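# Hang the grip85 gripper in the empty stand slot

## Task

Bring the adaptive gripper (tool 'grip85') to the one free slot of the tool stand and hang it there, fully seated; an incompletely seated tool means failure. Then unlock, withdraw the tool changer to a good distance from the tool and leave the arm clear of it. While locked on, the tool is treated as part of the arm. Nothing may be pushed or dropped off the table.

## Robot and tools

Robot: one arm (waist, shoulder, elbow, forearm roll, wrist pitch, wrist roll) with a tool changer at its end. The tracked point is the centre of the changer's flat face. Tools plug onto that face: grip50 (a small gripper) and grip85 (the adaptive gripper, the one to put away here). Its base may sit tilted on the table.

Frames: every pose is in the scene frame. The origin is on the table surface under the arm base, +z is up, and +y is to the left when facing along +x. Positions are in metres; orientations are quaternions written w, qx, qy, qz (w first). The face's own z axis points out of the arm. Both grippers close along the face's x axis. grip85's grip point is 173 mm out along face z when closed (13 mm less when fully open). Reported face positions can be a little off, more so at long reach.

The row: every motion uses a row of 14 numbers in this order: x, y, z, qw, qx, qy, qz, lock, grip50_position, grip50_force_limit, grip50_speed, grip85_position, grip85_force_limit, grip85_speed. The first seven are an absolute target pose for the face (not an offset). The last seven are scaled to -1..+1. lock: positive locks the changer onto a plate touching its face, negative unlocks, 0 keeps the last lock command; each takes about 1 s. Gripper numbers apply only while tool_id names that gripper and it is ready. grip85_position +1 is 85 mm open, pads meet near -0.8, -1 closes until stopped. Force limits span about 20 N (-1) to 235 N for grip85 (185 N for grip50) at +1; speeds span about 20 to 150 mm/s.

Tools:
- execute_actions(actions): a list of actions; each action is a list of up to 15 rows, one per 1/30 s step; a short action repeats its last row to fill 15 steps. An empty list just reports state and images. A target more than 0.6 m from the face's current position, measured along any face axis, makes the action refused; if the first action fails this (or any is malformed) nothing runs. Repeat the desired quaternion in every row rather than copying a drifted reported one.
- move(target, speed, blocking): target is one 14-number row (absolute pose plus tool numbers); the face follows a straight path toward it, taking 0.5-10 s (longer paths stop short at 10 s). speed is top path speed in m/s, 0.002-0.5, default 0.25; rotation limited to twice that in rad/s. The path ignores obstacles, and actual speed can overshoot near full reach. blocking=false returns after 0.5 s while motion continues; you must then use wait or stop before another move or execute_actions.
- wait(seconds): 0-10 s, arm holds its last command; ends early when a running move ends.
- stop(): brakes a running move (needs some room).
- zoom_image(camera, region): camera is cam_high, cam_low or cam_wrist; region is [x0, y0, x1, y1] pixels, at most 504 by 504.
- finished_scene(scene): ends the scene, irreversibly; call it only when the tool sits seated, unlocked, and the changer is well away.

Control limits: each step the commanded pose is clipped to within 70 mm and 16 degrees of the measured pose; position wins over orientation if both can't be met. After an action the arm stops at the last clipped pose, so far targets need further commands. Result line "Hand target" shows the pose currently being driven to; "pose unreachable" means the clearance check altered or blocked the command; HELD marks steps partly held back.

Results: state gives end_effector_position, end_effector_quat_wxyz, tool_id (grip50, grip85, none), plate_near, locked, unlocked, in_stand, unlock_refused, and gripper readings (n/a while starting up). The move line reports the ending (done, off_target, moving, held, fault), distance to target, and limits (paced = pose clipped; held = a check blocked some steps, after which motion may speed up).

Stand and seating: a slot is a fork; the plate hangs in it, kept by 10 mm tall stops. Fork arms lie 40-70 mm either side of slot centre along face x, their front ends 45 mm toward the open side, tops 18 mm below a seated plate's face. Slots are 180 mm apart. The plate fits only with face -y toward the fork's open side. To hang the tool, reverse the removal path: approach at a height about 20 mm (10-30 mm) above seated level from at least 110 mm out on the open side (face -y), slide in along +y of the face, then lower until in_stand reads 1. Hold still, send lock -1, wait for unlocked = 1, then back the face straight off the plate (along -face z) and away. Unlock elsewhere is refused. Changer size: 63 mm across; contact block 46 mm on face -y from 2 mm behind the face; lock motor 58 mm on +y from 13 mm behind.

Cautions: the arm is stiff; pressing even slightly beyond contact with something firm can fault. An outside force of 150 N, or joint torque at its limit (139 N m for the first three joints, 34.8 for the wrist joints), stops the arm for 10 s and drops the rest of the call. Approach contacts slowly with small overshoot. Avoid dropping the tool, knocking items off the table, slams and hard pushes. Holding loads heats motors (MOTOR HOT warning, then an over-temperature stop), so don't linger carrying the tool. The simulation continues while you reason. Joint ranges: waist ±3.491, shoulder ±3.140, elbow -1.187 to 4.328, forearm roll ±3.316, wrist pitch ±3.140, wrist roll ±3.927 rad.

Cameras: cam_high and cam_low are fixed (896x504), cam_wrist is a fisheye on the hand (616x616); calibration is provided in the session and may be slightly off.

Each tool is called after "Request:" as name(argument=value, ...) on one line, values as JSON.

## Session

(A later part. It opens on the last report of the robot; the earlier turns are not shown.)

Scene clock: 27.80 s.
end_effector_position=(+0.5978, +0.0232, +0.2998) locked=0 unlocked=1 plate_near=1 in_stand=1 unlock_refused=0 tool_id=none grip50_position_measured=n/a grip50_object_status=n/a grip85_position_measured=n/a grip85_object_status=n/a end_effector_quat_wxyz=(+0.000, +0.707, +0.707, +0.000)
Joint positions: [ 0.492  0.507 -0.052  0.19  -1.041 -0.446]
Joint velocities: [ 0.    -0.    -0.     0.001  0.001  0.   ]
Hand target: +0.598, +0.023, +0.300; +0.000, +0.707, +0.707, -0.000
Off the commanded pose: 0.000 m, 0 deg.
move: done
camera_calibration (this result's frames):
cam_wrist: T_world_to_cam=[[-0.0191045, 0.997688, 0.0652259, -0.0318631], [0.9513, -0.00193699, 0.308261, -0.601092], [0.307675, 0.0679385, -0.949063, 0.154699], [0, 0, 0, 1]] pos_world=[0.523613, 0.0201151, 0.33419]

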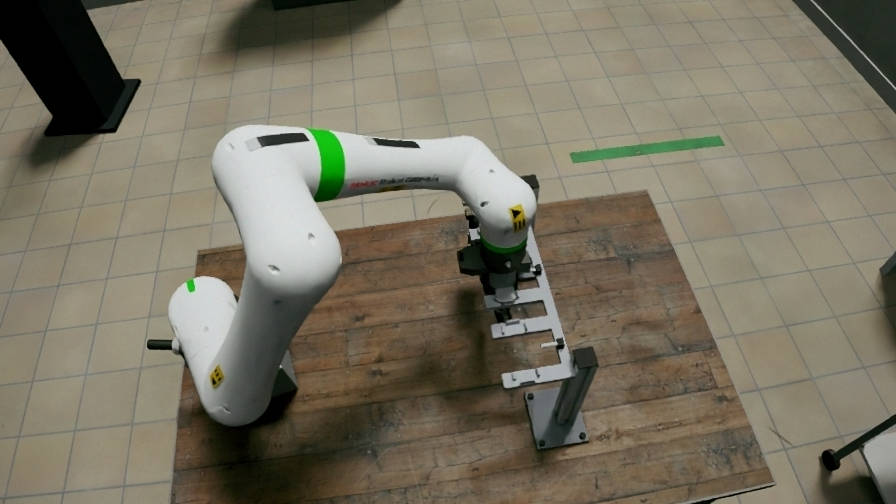

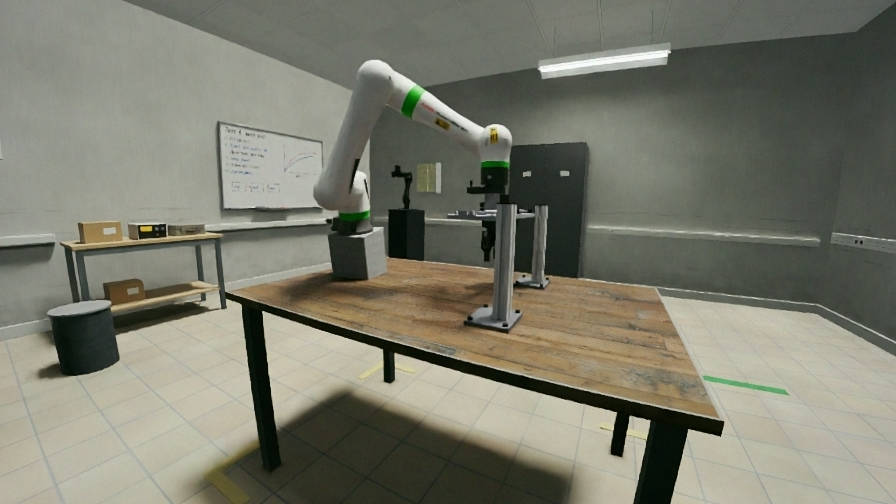

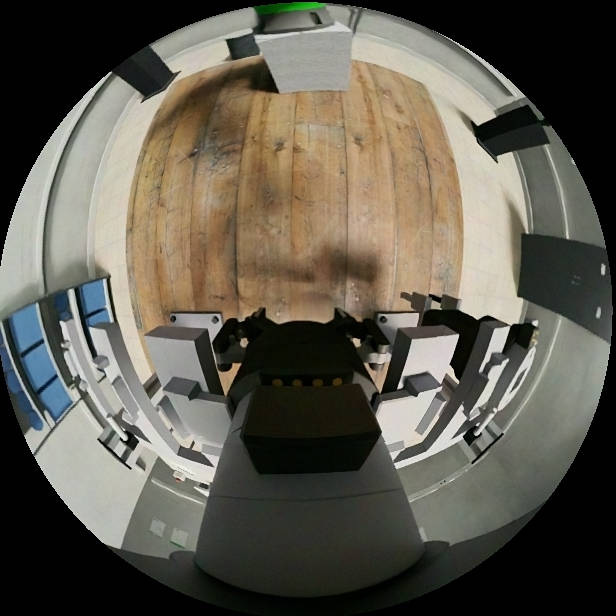

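Request:
execute_actions(actions=[[[0.5978,0.0232,0.2998,0,0.7071,0.7071,0,1,1,0,0,-0.8,0,1]],[[0.5978,0.0232,0.2998,0,0.7071,0.7071,0,1,1,0,0,-0.8,0,1]],[[0.5978,0.0232,0.2998,0,0.7071,0.7071,0,1,1,0,0,-0.8,0,1]]])

Request:
move(target=[0.5978,0.0232,0.320,0,0.7071,0.7071,0,0,1,0,0,-0.8,0,1], speed=0.04)

Scene clock: 29.40 s.
end_effector_position=(+0.5978, +0.0232, +0.2998) locked=1 unlocked=0 plate_near=1 in_stand=1 unlock_refused=0 tool_id=grip85 grip50_position_measured=n/a grip50_object_status=n/a grip85_position_measured=n/a grip85_object_status=n/a end_effector_quat_wxyz=(-0.000, +0.707, +0.707, -0.000)
Joint positions: [ 0.492  0.507 -0.052  0.19  -1.041 -0.446]
Joint velocities: [ 0.     0.    -0.001  0.001  0.    -0.   ]
Hand target: +0.598, +0.023, +0.300; +0.000, +0.707, +0.707, +0.000
Off the commanded pose: 0.000 m, 0 deg.
Step readings (end_effector_position; steps 1 to 15: 1st action; 16 to 30: 2nd action; 31 to 45: 3rd action):
0: (+0.5978, +0.0232, +0.2998)
1: (+0.5978, +0.0232, +0.2998)
2: (+0.5978, +0.0232, +0.2998)
4: (+0.5978, +0.0232, +0.2998)
8: (+0.5978, +0.0232, +0.2998)
15: (+0.5978, +0.0232, +0.2998)
16: (+0.5978, +0.0232, +0.2997)
17: (+0.5977, +0.0232, +0.2997)
19: (+0.5978, +0.0232, +0.2997)
23: (+0.5978, +0.0232, +0.2997)
30: (+0.5977, +0.0232, +0.2997)
31: (+0.5977, +0.0232, +0.2997)
32: (+0.5977, +0.0232, +0.2997)
34: (+0.5977, +0.0232, +0.2997)
38: (+0.5977, +0.0232, +0.2997)
45: end_effector_position above
camera_calibration (this result's frames):
cam_wrist: T_world_to_cam=[[-0.0190745, 0.997691, 0.0651838, -0.0318379], [0.951335, -0.00194479, 0.308152, -0.601036], [0.307567, 0.0678895, -0.949101, 0.154746], [0, 0, 0, 1]] pos_world=[0.523585, 0.0200899, 0.334155]

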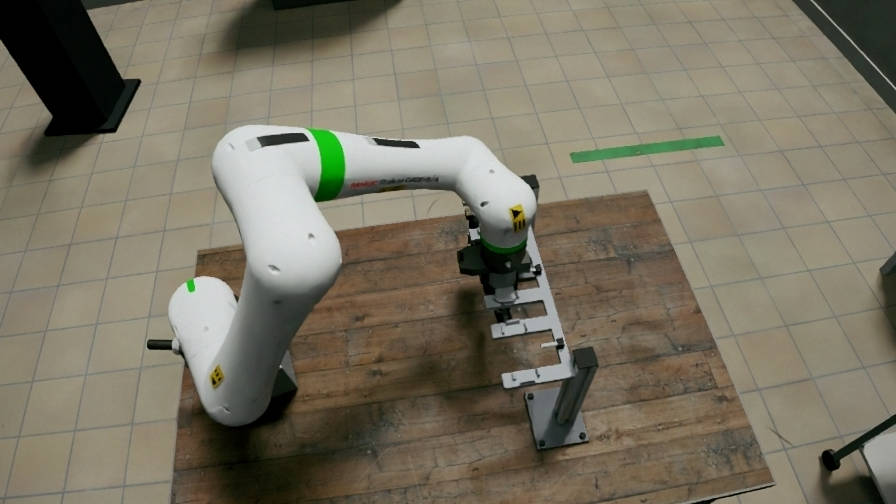

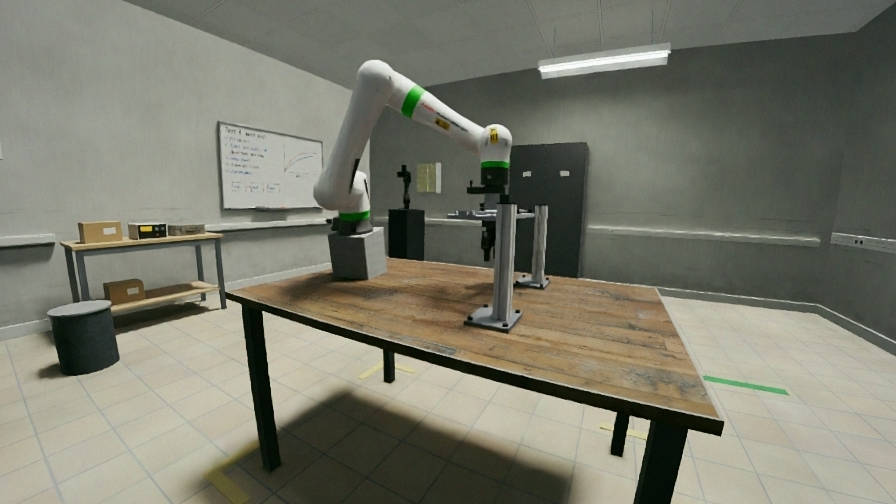

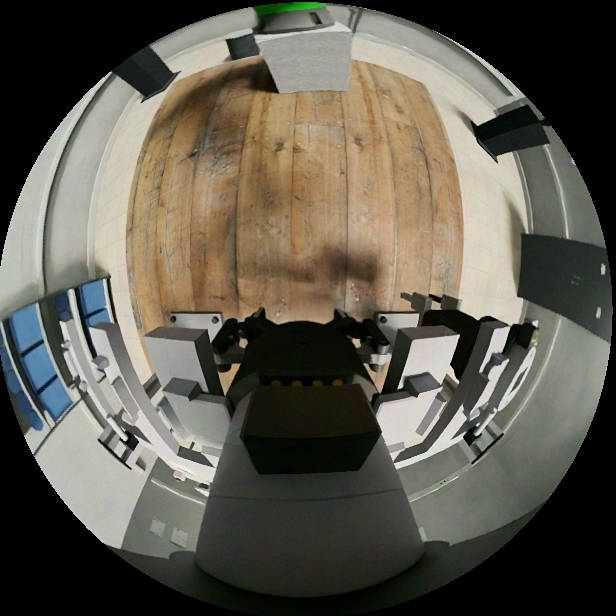

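Scene clock: 30.13 s.
end_effector_position=(+0.5979, +0.0232, +0.3200) locked=1 unlocked=0 plate_near=1 in_stand=0 unlock_refused=0 tool_id=grip85 grip50_position_measured=n/a grip50_object_status=n/a grip85_position_measured=n/a grip85_object_status=n/a end_effector_quat_wxyz=(-0.000, +0.707, +0.707, +0.000)
Joint positions: [ 0.498  0.484 -0.033  0.185 -1.083 -0.442]
Joint velocities: [-0.    -0.     0.001  0.     0.001 -0.   ]
Hand target: +0.598, +0.023, +0.320; -0.000, +0.707, +0.707, +0.000
Off the commanded pose: 0.000 m, 0 deg.
move: done
camera_calibration (this result's frames):
cam_wrist: T_world_to_cam=[[-0.0191502, 0.997677, 0.06538, -0.0332519], [0.951283, -0.00194487, 0.308314, -0.607416], [0.307725, 0.0680991, -0.949035, 0.173819], [0, 0, 0, 1]] pos_world=[0.523699, 0.0201564, 0.35441]

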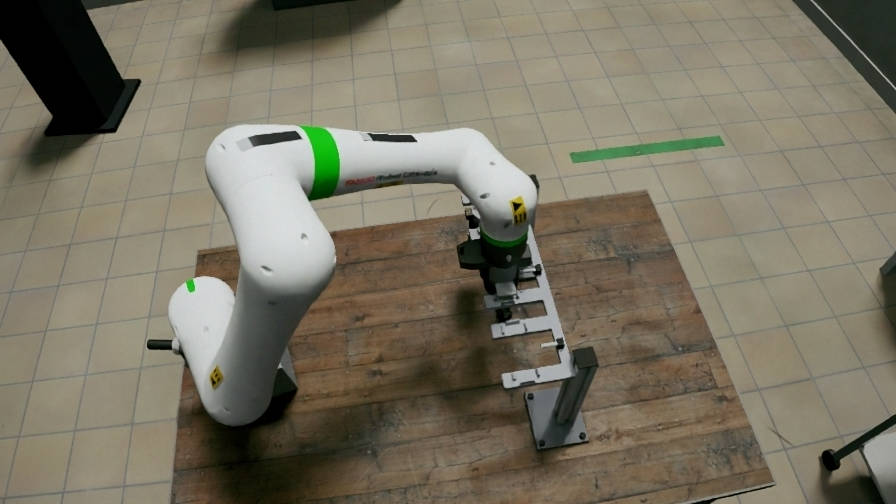

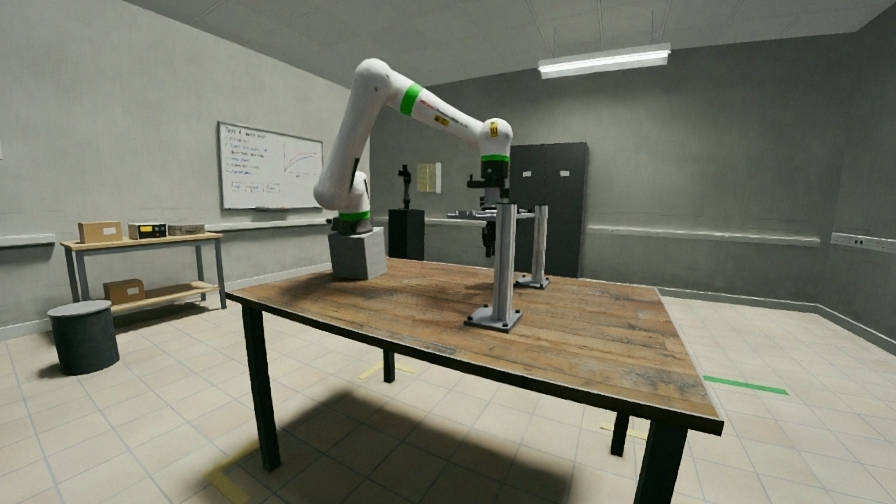

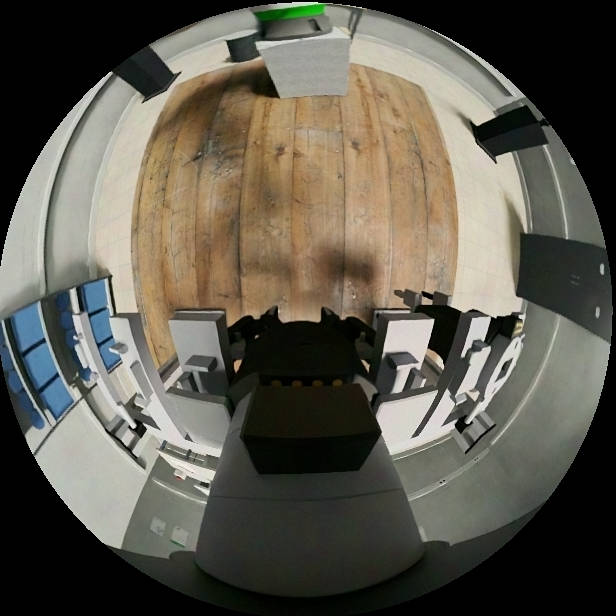

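Request:
move(target=[0.465,0.0232,0.320,0,0.7071,0.7071,0,0,1,0,0,-0.8,0,1], speed=0.15)

Request:
move(target=[0.465,-0.1568,0.320,0,0.7071,0.7071,0,0,1,0,0,-0.8,0,1], speed=0.25)

Request:
move(target=[0.53,-0.1568,0.320,0,0.7071,0.7071,0,0,1,0,0,-0.8,0,1], speed=0.1)

Request:
zoom_image(camera="cam_wrist", region=[130, 290, 490, 470])

Request:
zoom_image(camera="cam_high", region=[450, 270, 610, 410])

Scene clock: 31.53 s.
end_effector_position=(+0.4650, +0.0233, +0.3203) locked=1 unlocked=0 plate_near=1 in_stand=0 unlock_refused=0 tool_id=grip85 grip50_position_measured=n/a grip50_object_status=n/a grip85_position_measured=n/a grip85_object_status=n/a end_effector_quat_wxyz=(+0.000, +0.707, +0.707, -0.000)
Joint positions: [ 0.6    0.197 -0.439  0.194 -0.982 -0.567]
Joint velocities: [-0.    -0.001 -0.002 -0.     0.    -0.   ]
Hand target: +0.465, +0.023, +0.320; +0.000, +0.707, +0.707, -0.000
Off the commanded pose: 0.000 m, 0 deg.
move: done
camera_calibration (this result's frames):
cam_wrist: T_world_to_cam=[[-0.0188983, 0.997734, 0.0645675, -0.0357619], [0.951272, -0.00193617, 0.308348, -0.48107], [0.307774, 0.0672485, -0.94908, 0.214995], [0, 0, 0, 1]] pos_world=[0.390783, 0.0202914, 0.354693]

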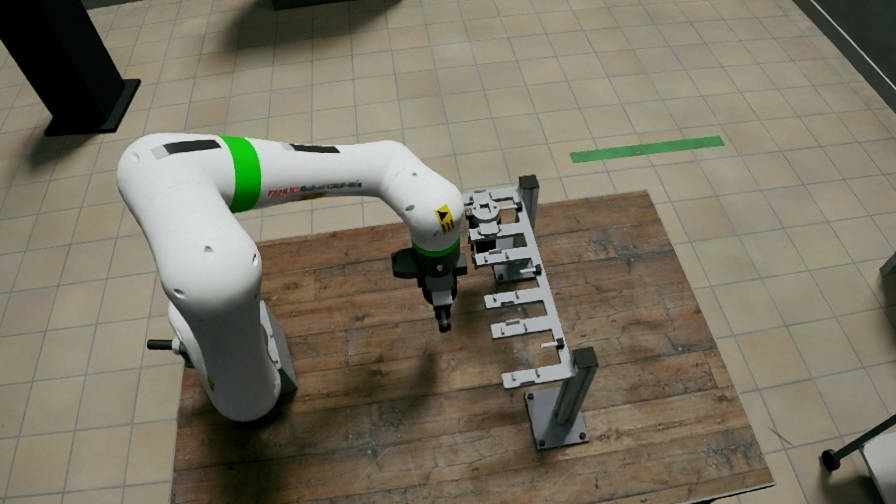

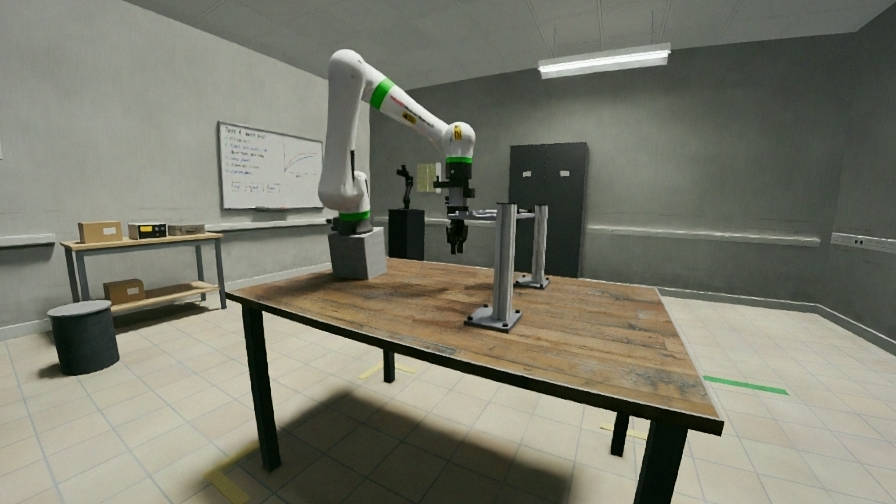

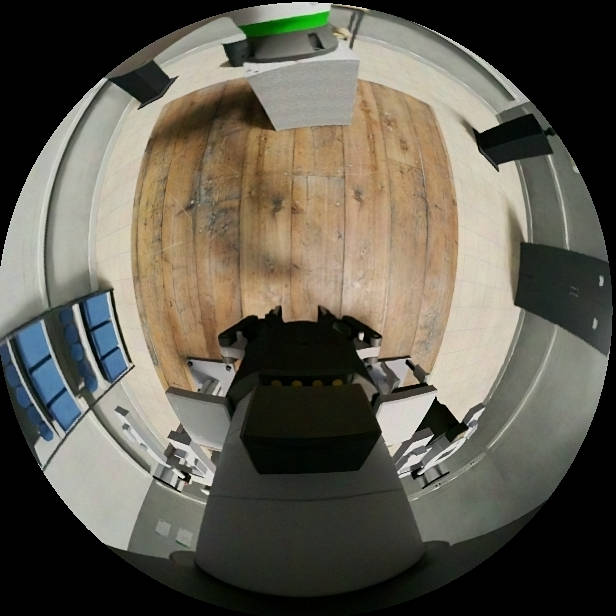

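Scene clock: 33.37 s.
end_effector_position=(+0.4646, -0.1562, +0.3200) locked=1 unlocked=0 plate_near=1 in_stand=0 unlock_refused=0 tool_id=grip85 grip50_position_measured=n/a grip50_object_status=n/a grip85_position_measured=229 grip85_object_status=0 end_effector_quat_wxyz=(-0.001, +0.707, +0.707, +0.001)
Joint positions: [ 0.21   0.165 -0.4    0.193 -0.988 -0.17 ]
Joint velocities: [-0.    -0.001  0.001 -0.001 -0.     0.   ]
Hand target: +0.465, -0.156, +0.320; -0.001, +0.707, +0.707, +0.001
Off the commanded pose: 0.001 m, 0 deg.
move: done
camera_calibration (this result's frames):
cam_wrist: T_world_to_cam=[[-0.0191412, 0.99756, 0.0671328, 0.142651], [0.951187, -0.00251685, 0.308605, -0.481085], [0.308022, 0.0697629, -0.948818, 0.227075], [0, 0, 0, 1]] pos_world=[0.390388, -0.159356, 0.354342]

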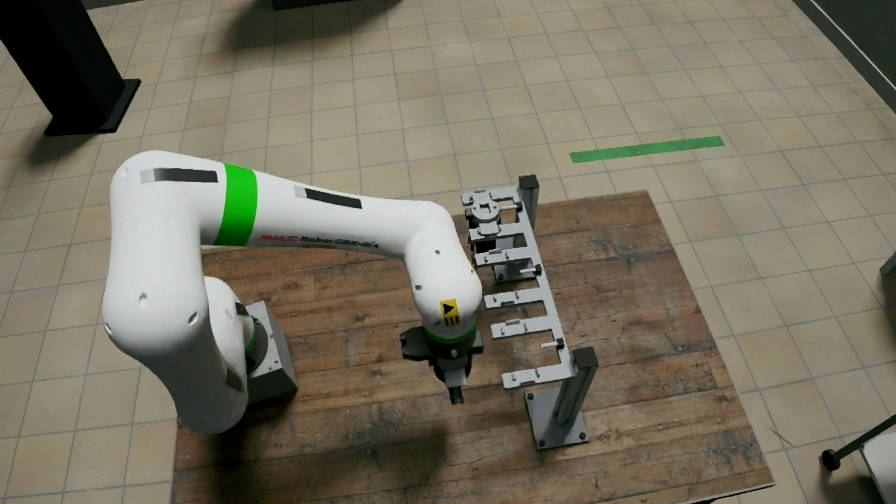

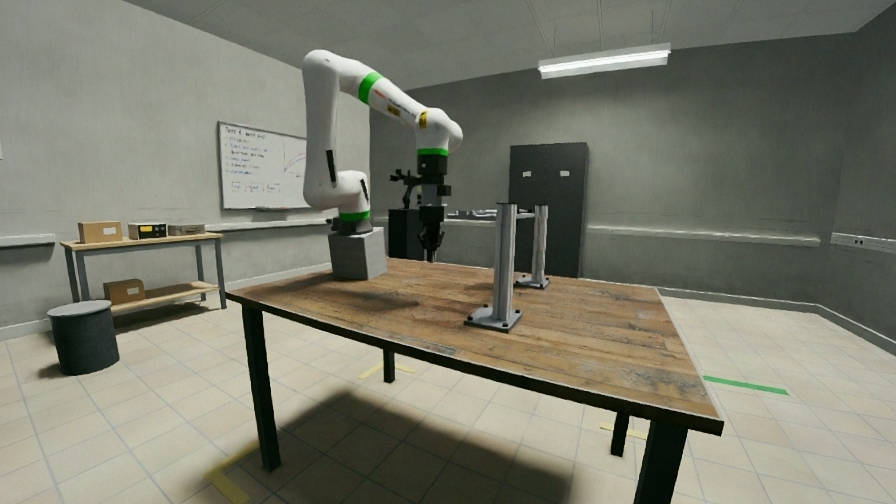

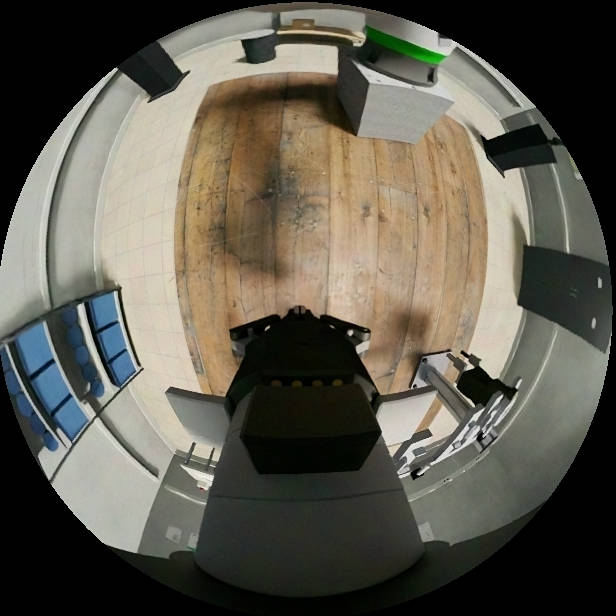

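Scene clock: 34.30 s.
end_effector_position=(+0.5300, -0.1569, +0.3199) locked=1 unlocked=0 plate_near=1 in_stand=0 unlock_refused=0 tool_id=grip85 grip50_position_measured=n/a grip50_object_status=n/a grip85_position_measured=229 grip85_object_status=3 end_effector_quat_wxyz=(-0.000, +0.707, +0.707, +0.000)
Joint positions: [ 0.202  0.31  -0.211  0.189 -1.03  -0.153]
Joint velocities: [-0.     0.     0.     0.    -0.001 -0.   ]
Hand target: +0.530, -0.157, +0.320; -0.000, +0.707, +0.707, +0.000
Off the commanded pose: 0.000 m, 0 deg.
move: done
camera_calibration (this result's frames):
cam_wrist: T_world_to_cam=[[-0.0191718, 0.997676, 0.0653805, 0.145238], [0.951316, -0.00191704, 0.308212, -0.543118], [0.307621, 0.0681065, -0.949068, 0.206877], [0, 0, 0, 1]] pos_world=[0.455821, -0.160031, 0.35424]

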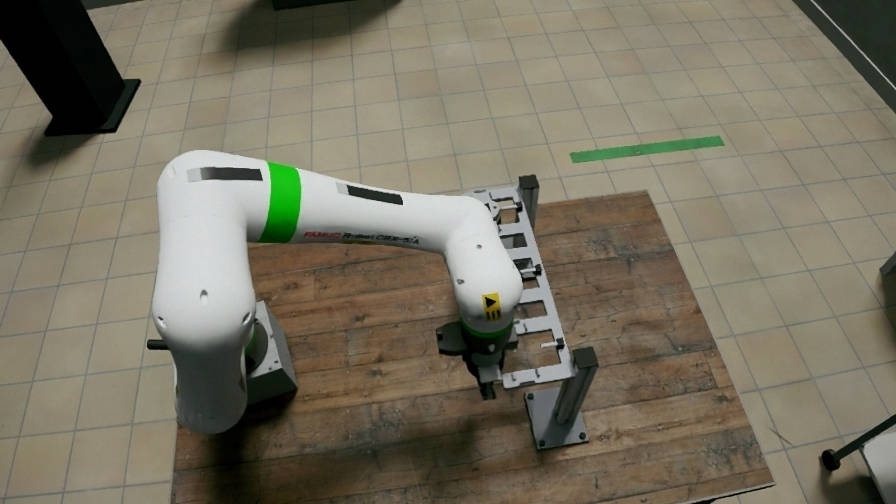

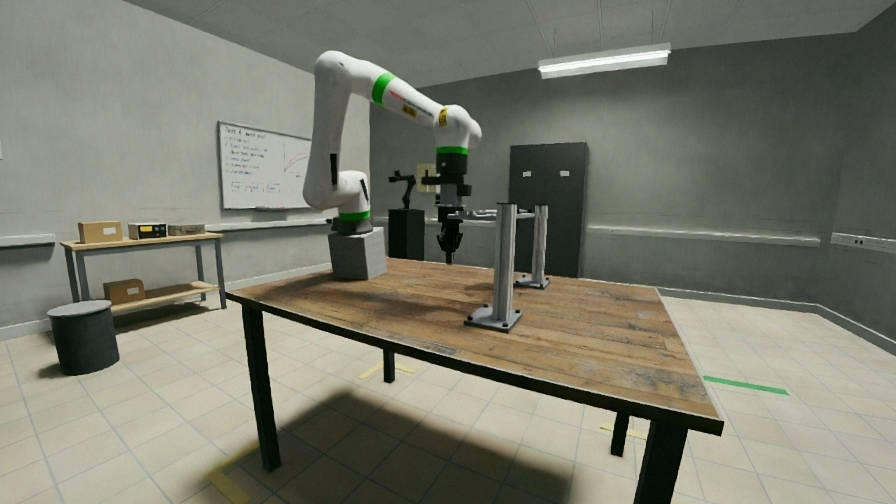

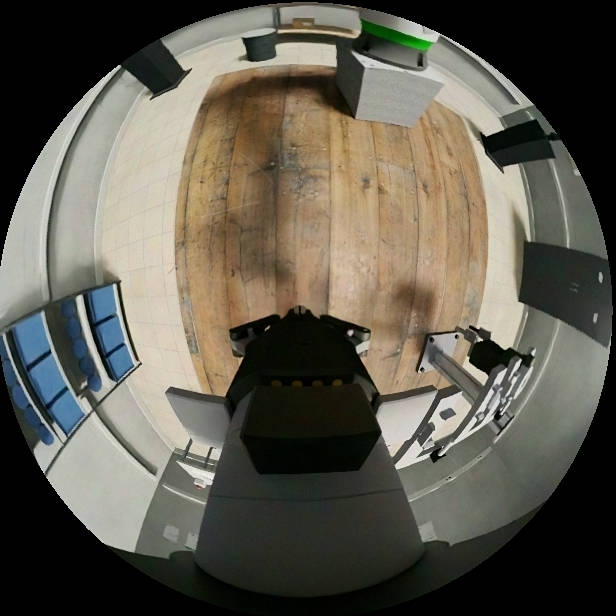

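Region (130, 290, 490, 470) of cam_wrist's 616x616 image, scaled by 1.400, with more detail than that image has.

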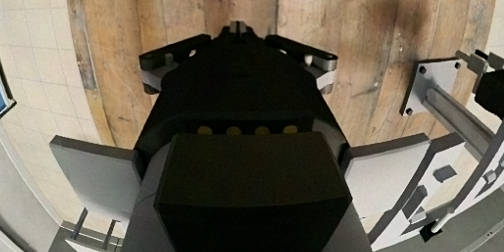

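Region (450, 270, 610, 410) of cam_high's 896x504 image, scaled by 3.150, with more detail than that image has; it fills the top 441 rows of this view, and the rest is white.

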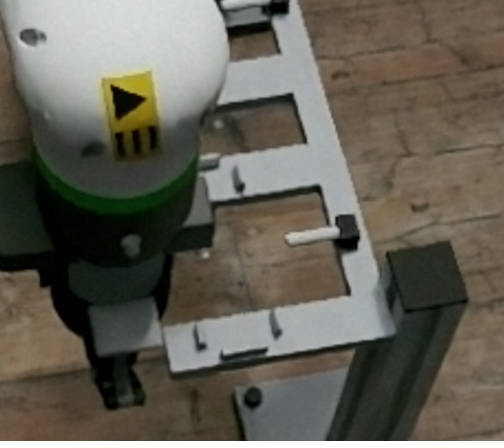

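Request:
move(target=[0.5986,-0.1568,0.320,0,0.7071,0.7071,0,0,1,0,0,-0.8,0,1], speed=0.06)

Request:
zoom_image(camera="cam_wrist", region=[130, 290, 490, 470])

Request:
zoom_image(camera="cam_high", region=[470, 300, 590, 400])

Scene clock: 35.80 s.
end_effector_position=(+0.5987, -0.1569, +0.3198) locked=1 unlocked=0 plate_near=1 in_stand=0 unlock_refused=0 tool_id=grip85 grip50_position_measured=n/a grip50_object_status=n/a grip85_position_measured=229 grip85_object_status=3 end_effector_quat_wxyz=(-0.000, +0.707, +0.707, +0.000)
Joint positions: [ 0.196  0.462  0.009  0.182 -1.096 -0.132]
Joint velocities: [ 0.    -0.    -0.     0.001 -0.001 -0.   ]
Hand target: +0.599, -0.157, +0.320; -0.000, +0.707, +0.707, +0.000
Off the commanded pose: 0.000 m, 0 deg.
move: done
camera_calibration (this result's frames):
cam_wrist: T_world_to_cam=[[-0.0192526, 0.997674, 0.0653867, 0.146603], [0.951306, -0.00184424, 0.308244, -0.608413], [0.307648, 0.0681372, -0.949058, 0.185731], [0, 0, 0, 1]] pos_world=[0.524469, -0.160039, 0.354223]

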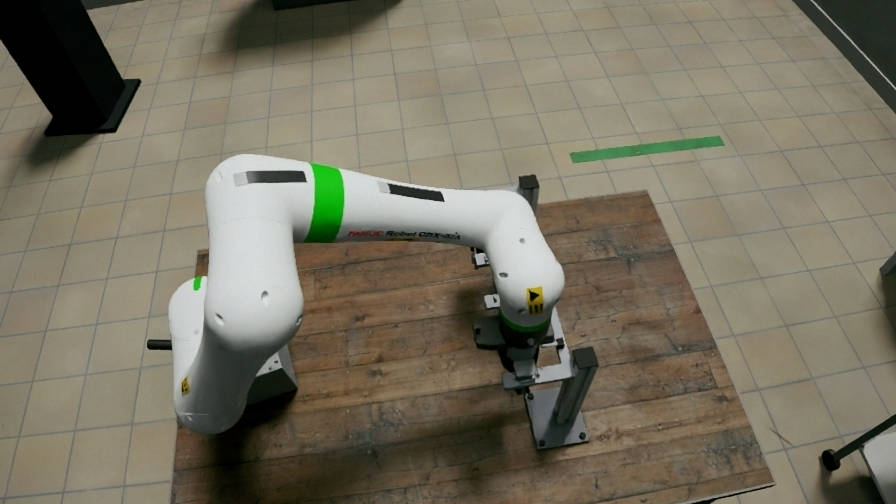

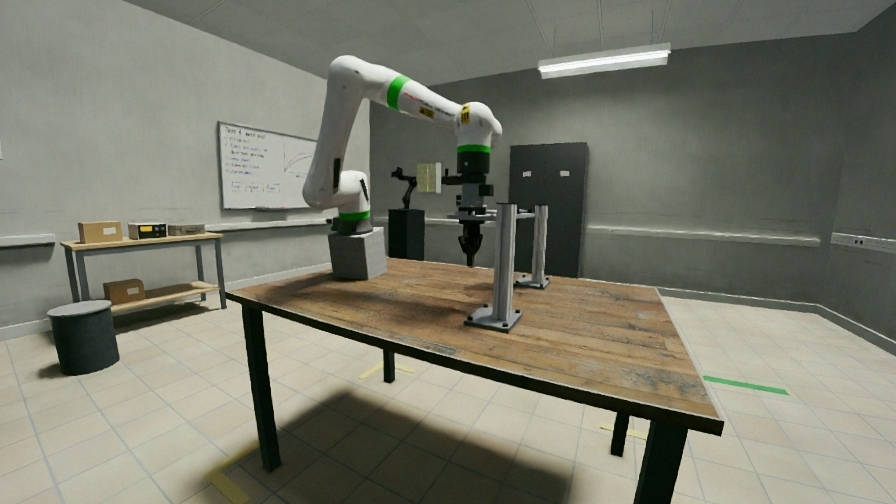

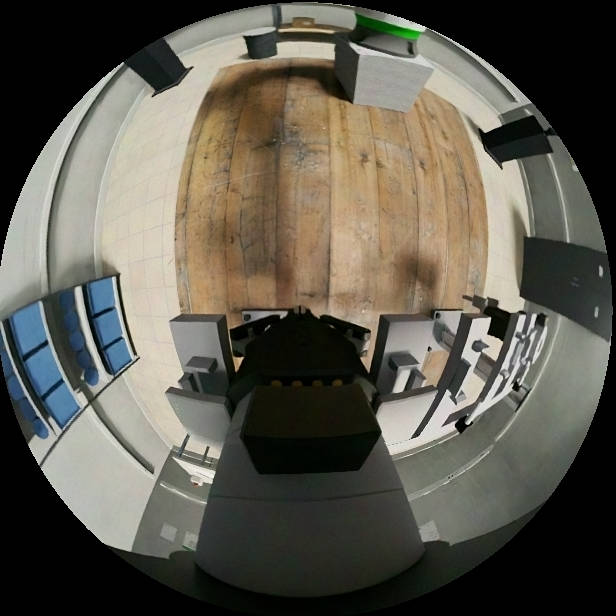

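Region (130, 290, 490, 470) of cam_wrist's 616x616 image, scaled by 1.400, with more detail than that image has.

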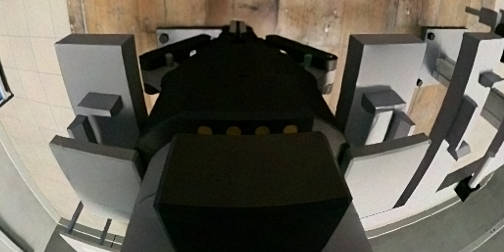

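Region (470, 300, 590, 400) of cam_high's 896x504 image, scaled by 4.200, with more detail than that image has.

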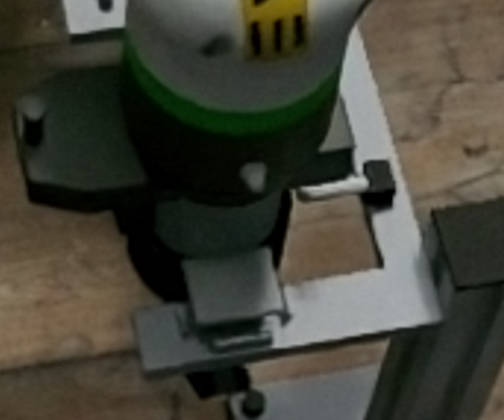

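Request:
move(target=[0.5986,-0.1568,0.311,0,0.7071,0.7071,0,0,1,0,0,-0.8,0,1], speed=0.02)

Request:
zoom_image(camera="cam_wrist", region=[130, 290, 490, 470])

Request:
zoom_image(camera="cam_high", region=[490, 330, 570, 400])

Scene clock: 36.57 s.
end_effector_position=(+0.5986, -0.1568, +0.3110) locked=1 unlocked=0 plate_near=1 in_stand=0 unlock_refused=0 tool_id=grip85 grip50_position_measured=n/a grip50_object_status=n/a grip85_position_measured=229 grip85_object_status=3 end_effector_quat_wxyz=(+0.000, +0.707, +0.707, -0.000)
Joint positions: [ 0.193  0.471 -0.     0.184 -1.078 -0.134]
Joint velocities: [-0.    -0.    -0.    -0.002 -0.002 -0.   ]
Hand target: +0.599, -0.157, +0.311; +0.000, +0.707, +0.707, -0.000
Off the commanded pose: 0.000 m, 0 deg.
move: done
camera_calibration (this result's frames):
cam_wrist: T_world_to_cam=[[-0.0190847, 0.99769, 0.0651991, 0.147002], [0.951316, -0.00194402, 0.308211, -0.605613], [0.307626, 0.0679071, -0.949081, 0.177333], [0, 0, 0, 1]] pos_world=[0.524382, -0.159882, 0.345376]

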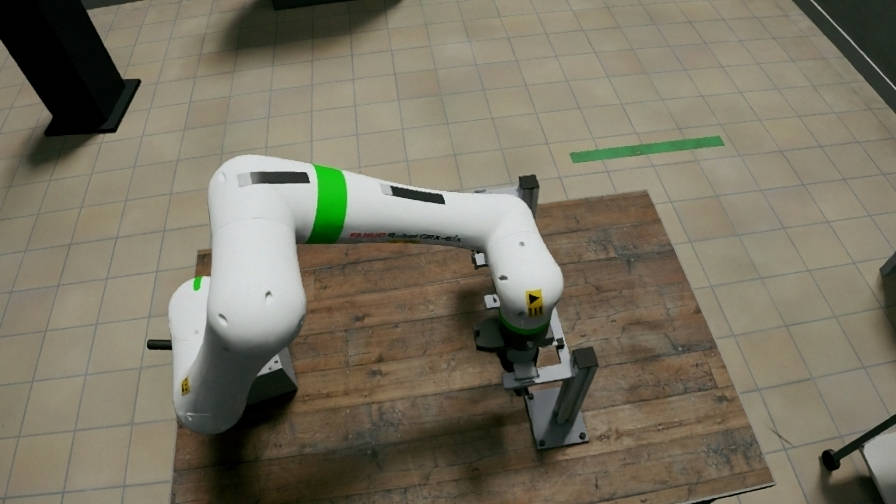

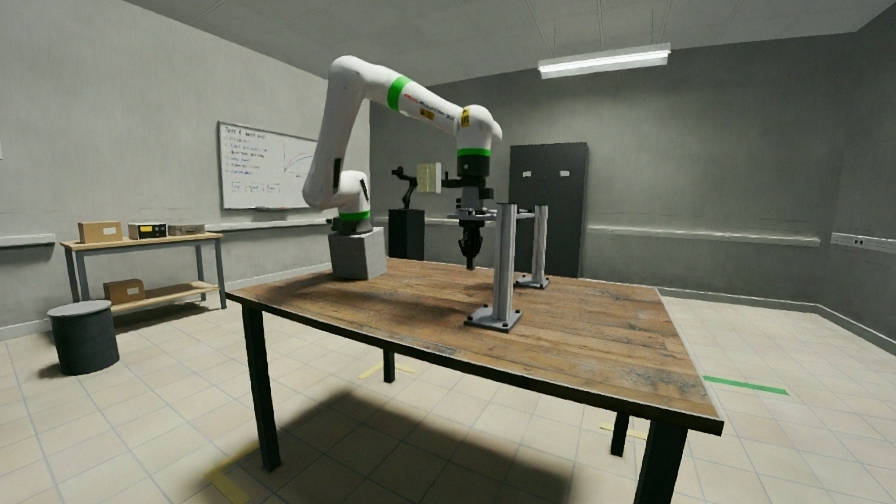

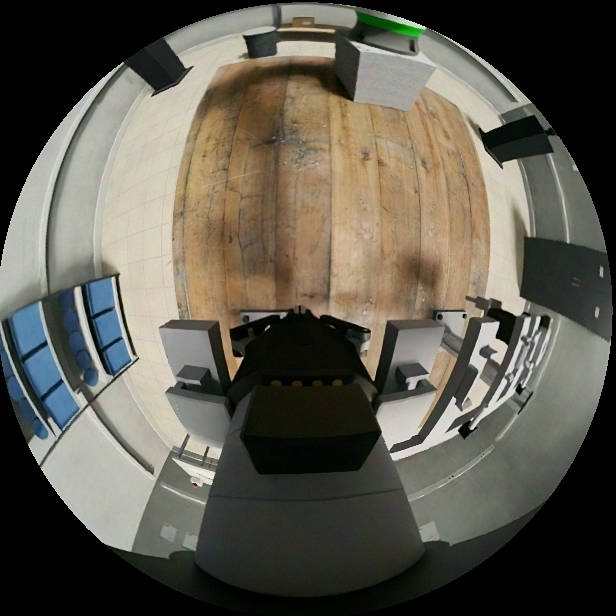

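Region (130, 290, 490, 470) of cam_wrist's 616x616 image, scaled by 1.400, with more detail than that image has.

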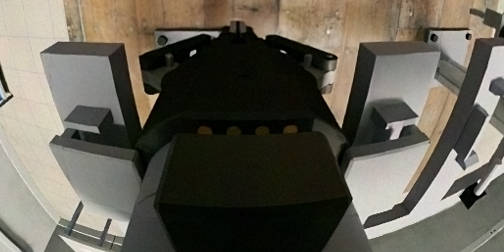

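Region (490, 330, 570, 400) of cam_high's 896x504 image, scaled by 6.300, with more detail than that image has; it fills the top 441 rows of this view, and the rest is white.

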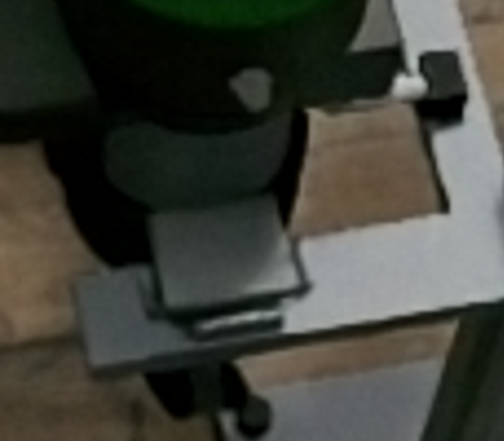

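Looks between the stops. Down slowly.

Request:
move(target=[0.5986,-0.1568,0.306,0,0.7071,0.7071,0,0,1,0,0,-0.8,0,1], speed=0.005)

Request:
move(target=[0.5986,-0.1568,0.302,0,0.7071,0.7071,0,0,1,0,0,-0.8,0,1], speed=0.006)

Scene clock: 37.83 s.
end_effector_position=(+0.5986, -0.1568, +0.3060) locked=1 unlocked=0 plate_near=1 in_stand=0 unlock_refused=0 tool_id=grip85 grip50_position_measured=n/a grip50_object_status=n/a grip85_position_measured=229 grip85_object_status=3 end_effector_quat_wxyz=(-0.000, +0.707, +0.707, -0.000)
Joint positions: [ 0.192  0.477 -0.005  0.185 -1.067 -0.135]
Joint velocities: [-0.     0.     0.001 -0.    -0.003  0.   ]
Hand target: +0.599, -0.157, +0.306; +0.000, +0.707, +0.707, -0.000
Off the commanded pose: 0.000 m, 0 deg.
move: done
camera_calibration (this result's frames):
cam_wrist: T_world_to_cam=[[-0.0190951, 0.997688, 0.0652244, 0.147321], [0.951312, -0.00194279, 0.308224, -0.604084], [0.307638, 0.0679343, -0.949075, 0.172585], [0, 0, 0, 1]] pos_world=[0.524391, -0.159878, 0.34038]

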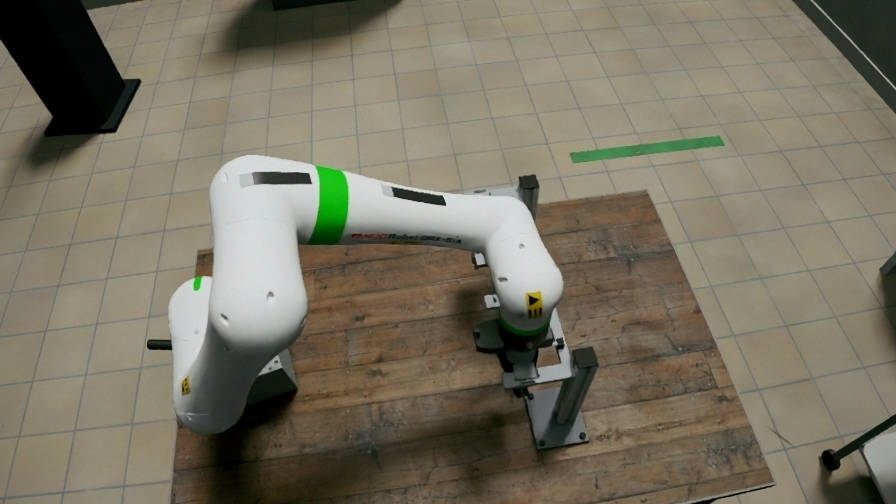

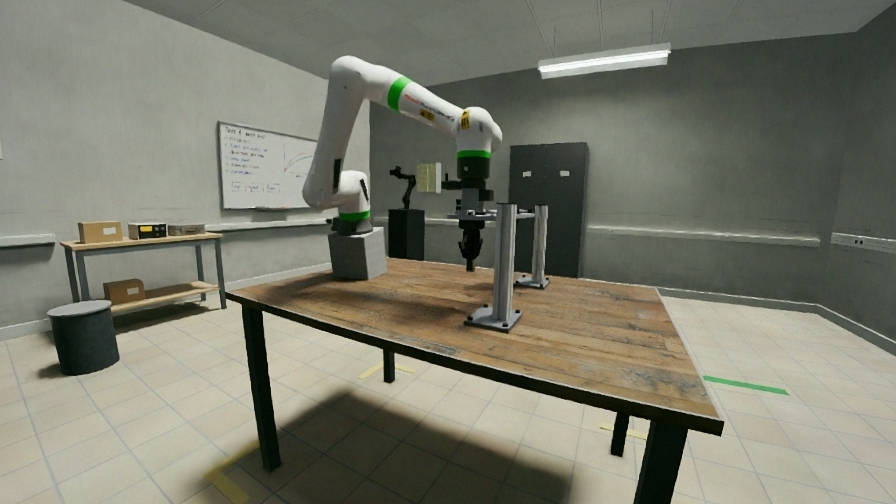

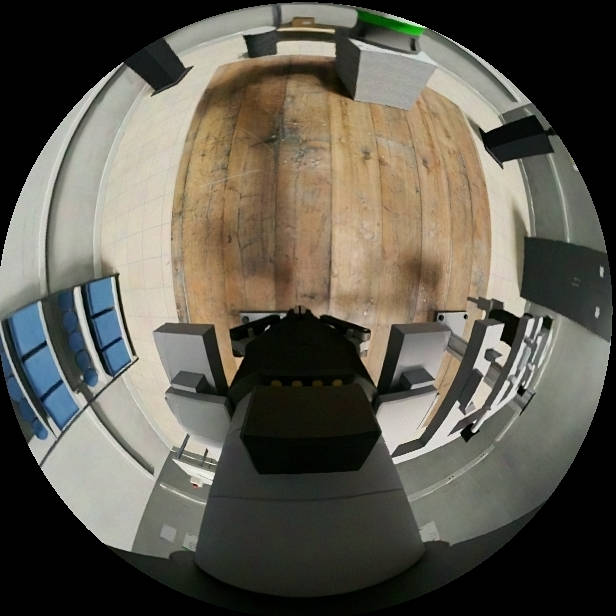

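Scene clock: 38.73 s.
end_effector_position=(+0.5986, -0.1568, +0.3020) locked=1 unlocked=0 plate_near=1 in_stand=0 unlock_refused=0 tool_id=grip85 grip50_position_measured=n/a grip50_object_status=n/a grip85_position_measured=229 grip85_object_status=3 end_effector_quat_wxyz=(+0.000, +0.707, +0.707, +0.000)
Joint positions: [ 0.191  0.481 -0.008  0.186 -1.059 -0.135]
Joint velocities: [-0.     0.001  0.    -0.    -0.001  0.   ]
Hand target: +0.599, -0.157, +0.302; +0.000, +0.707, +0.707, -0.000
Off the commanded pose: 0.000 m, 0 deg.
move: done
camera_calibration (this result's frames):
cam_wrist: T_world_to_cam=[[-0.0191309, 0.997688, 0.0652122, 0.147599], [0.95128, -0.00191198, 0.308322, -0.602902], [0.307734, 0.0679336, -0.949044, 0.168736], [0, 0, 0, 1]] pos_world=[0.524427, -0.159873, 0.336401]

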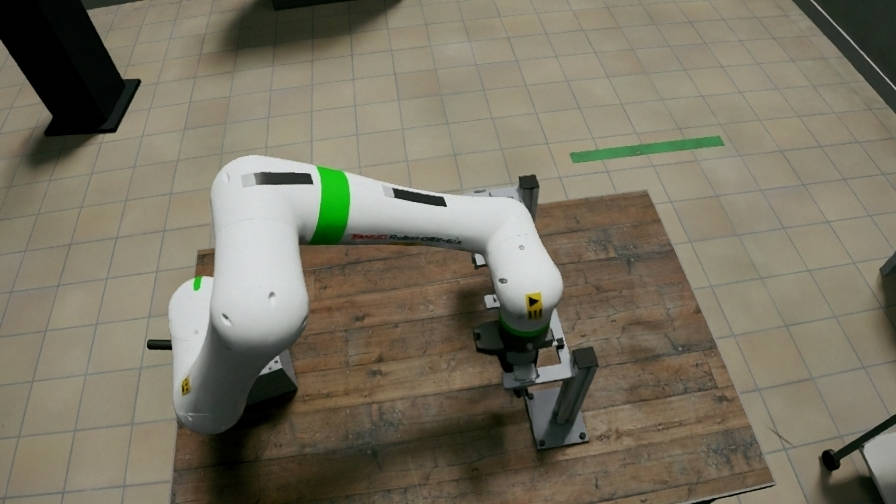

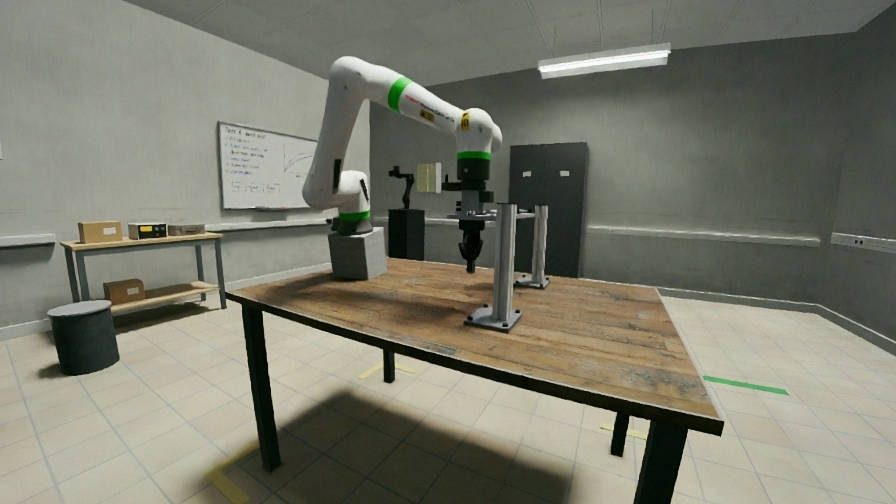

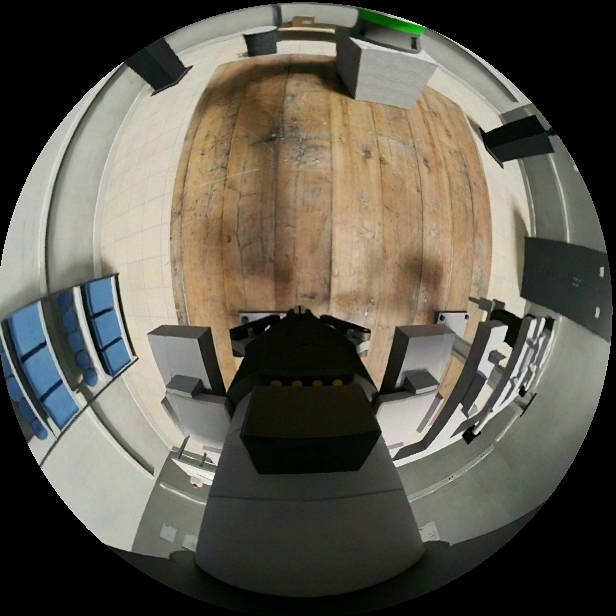

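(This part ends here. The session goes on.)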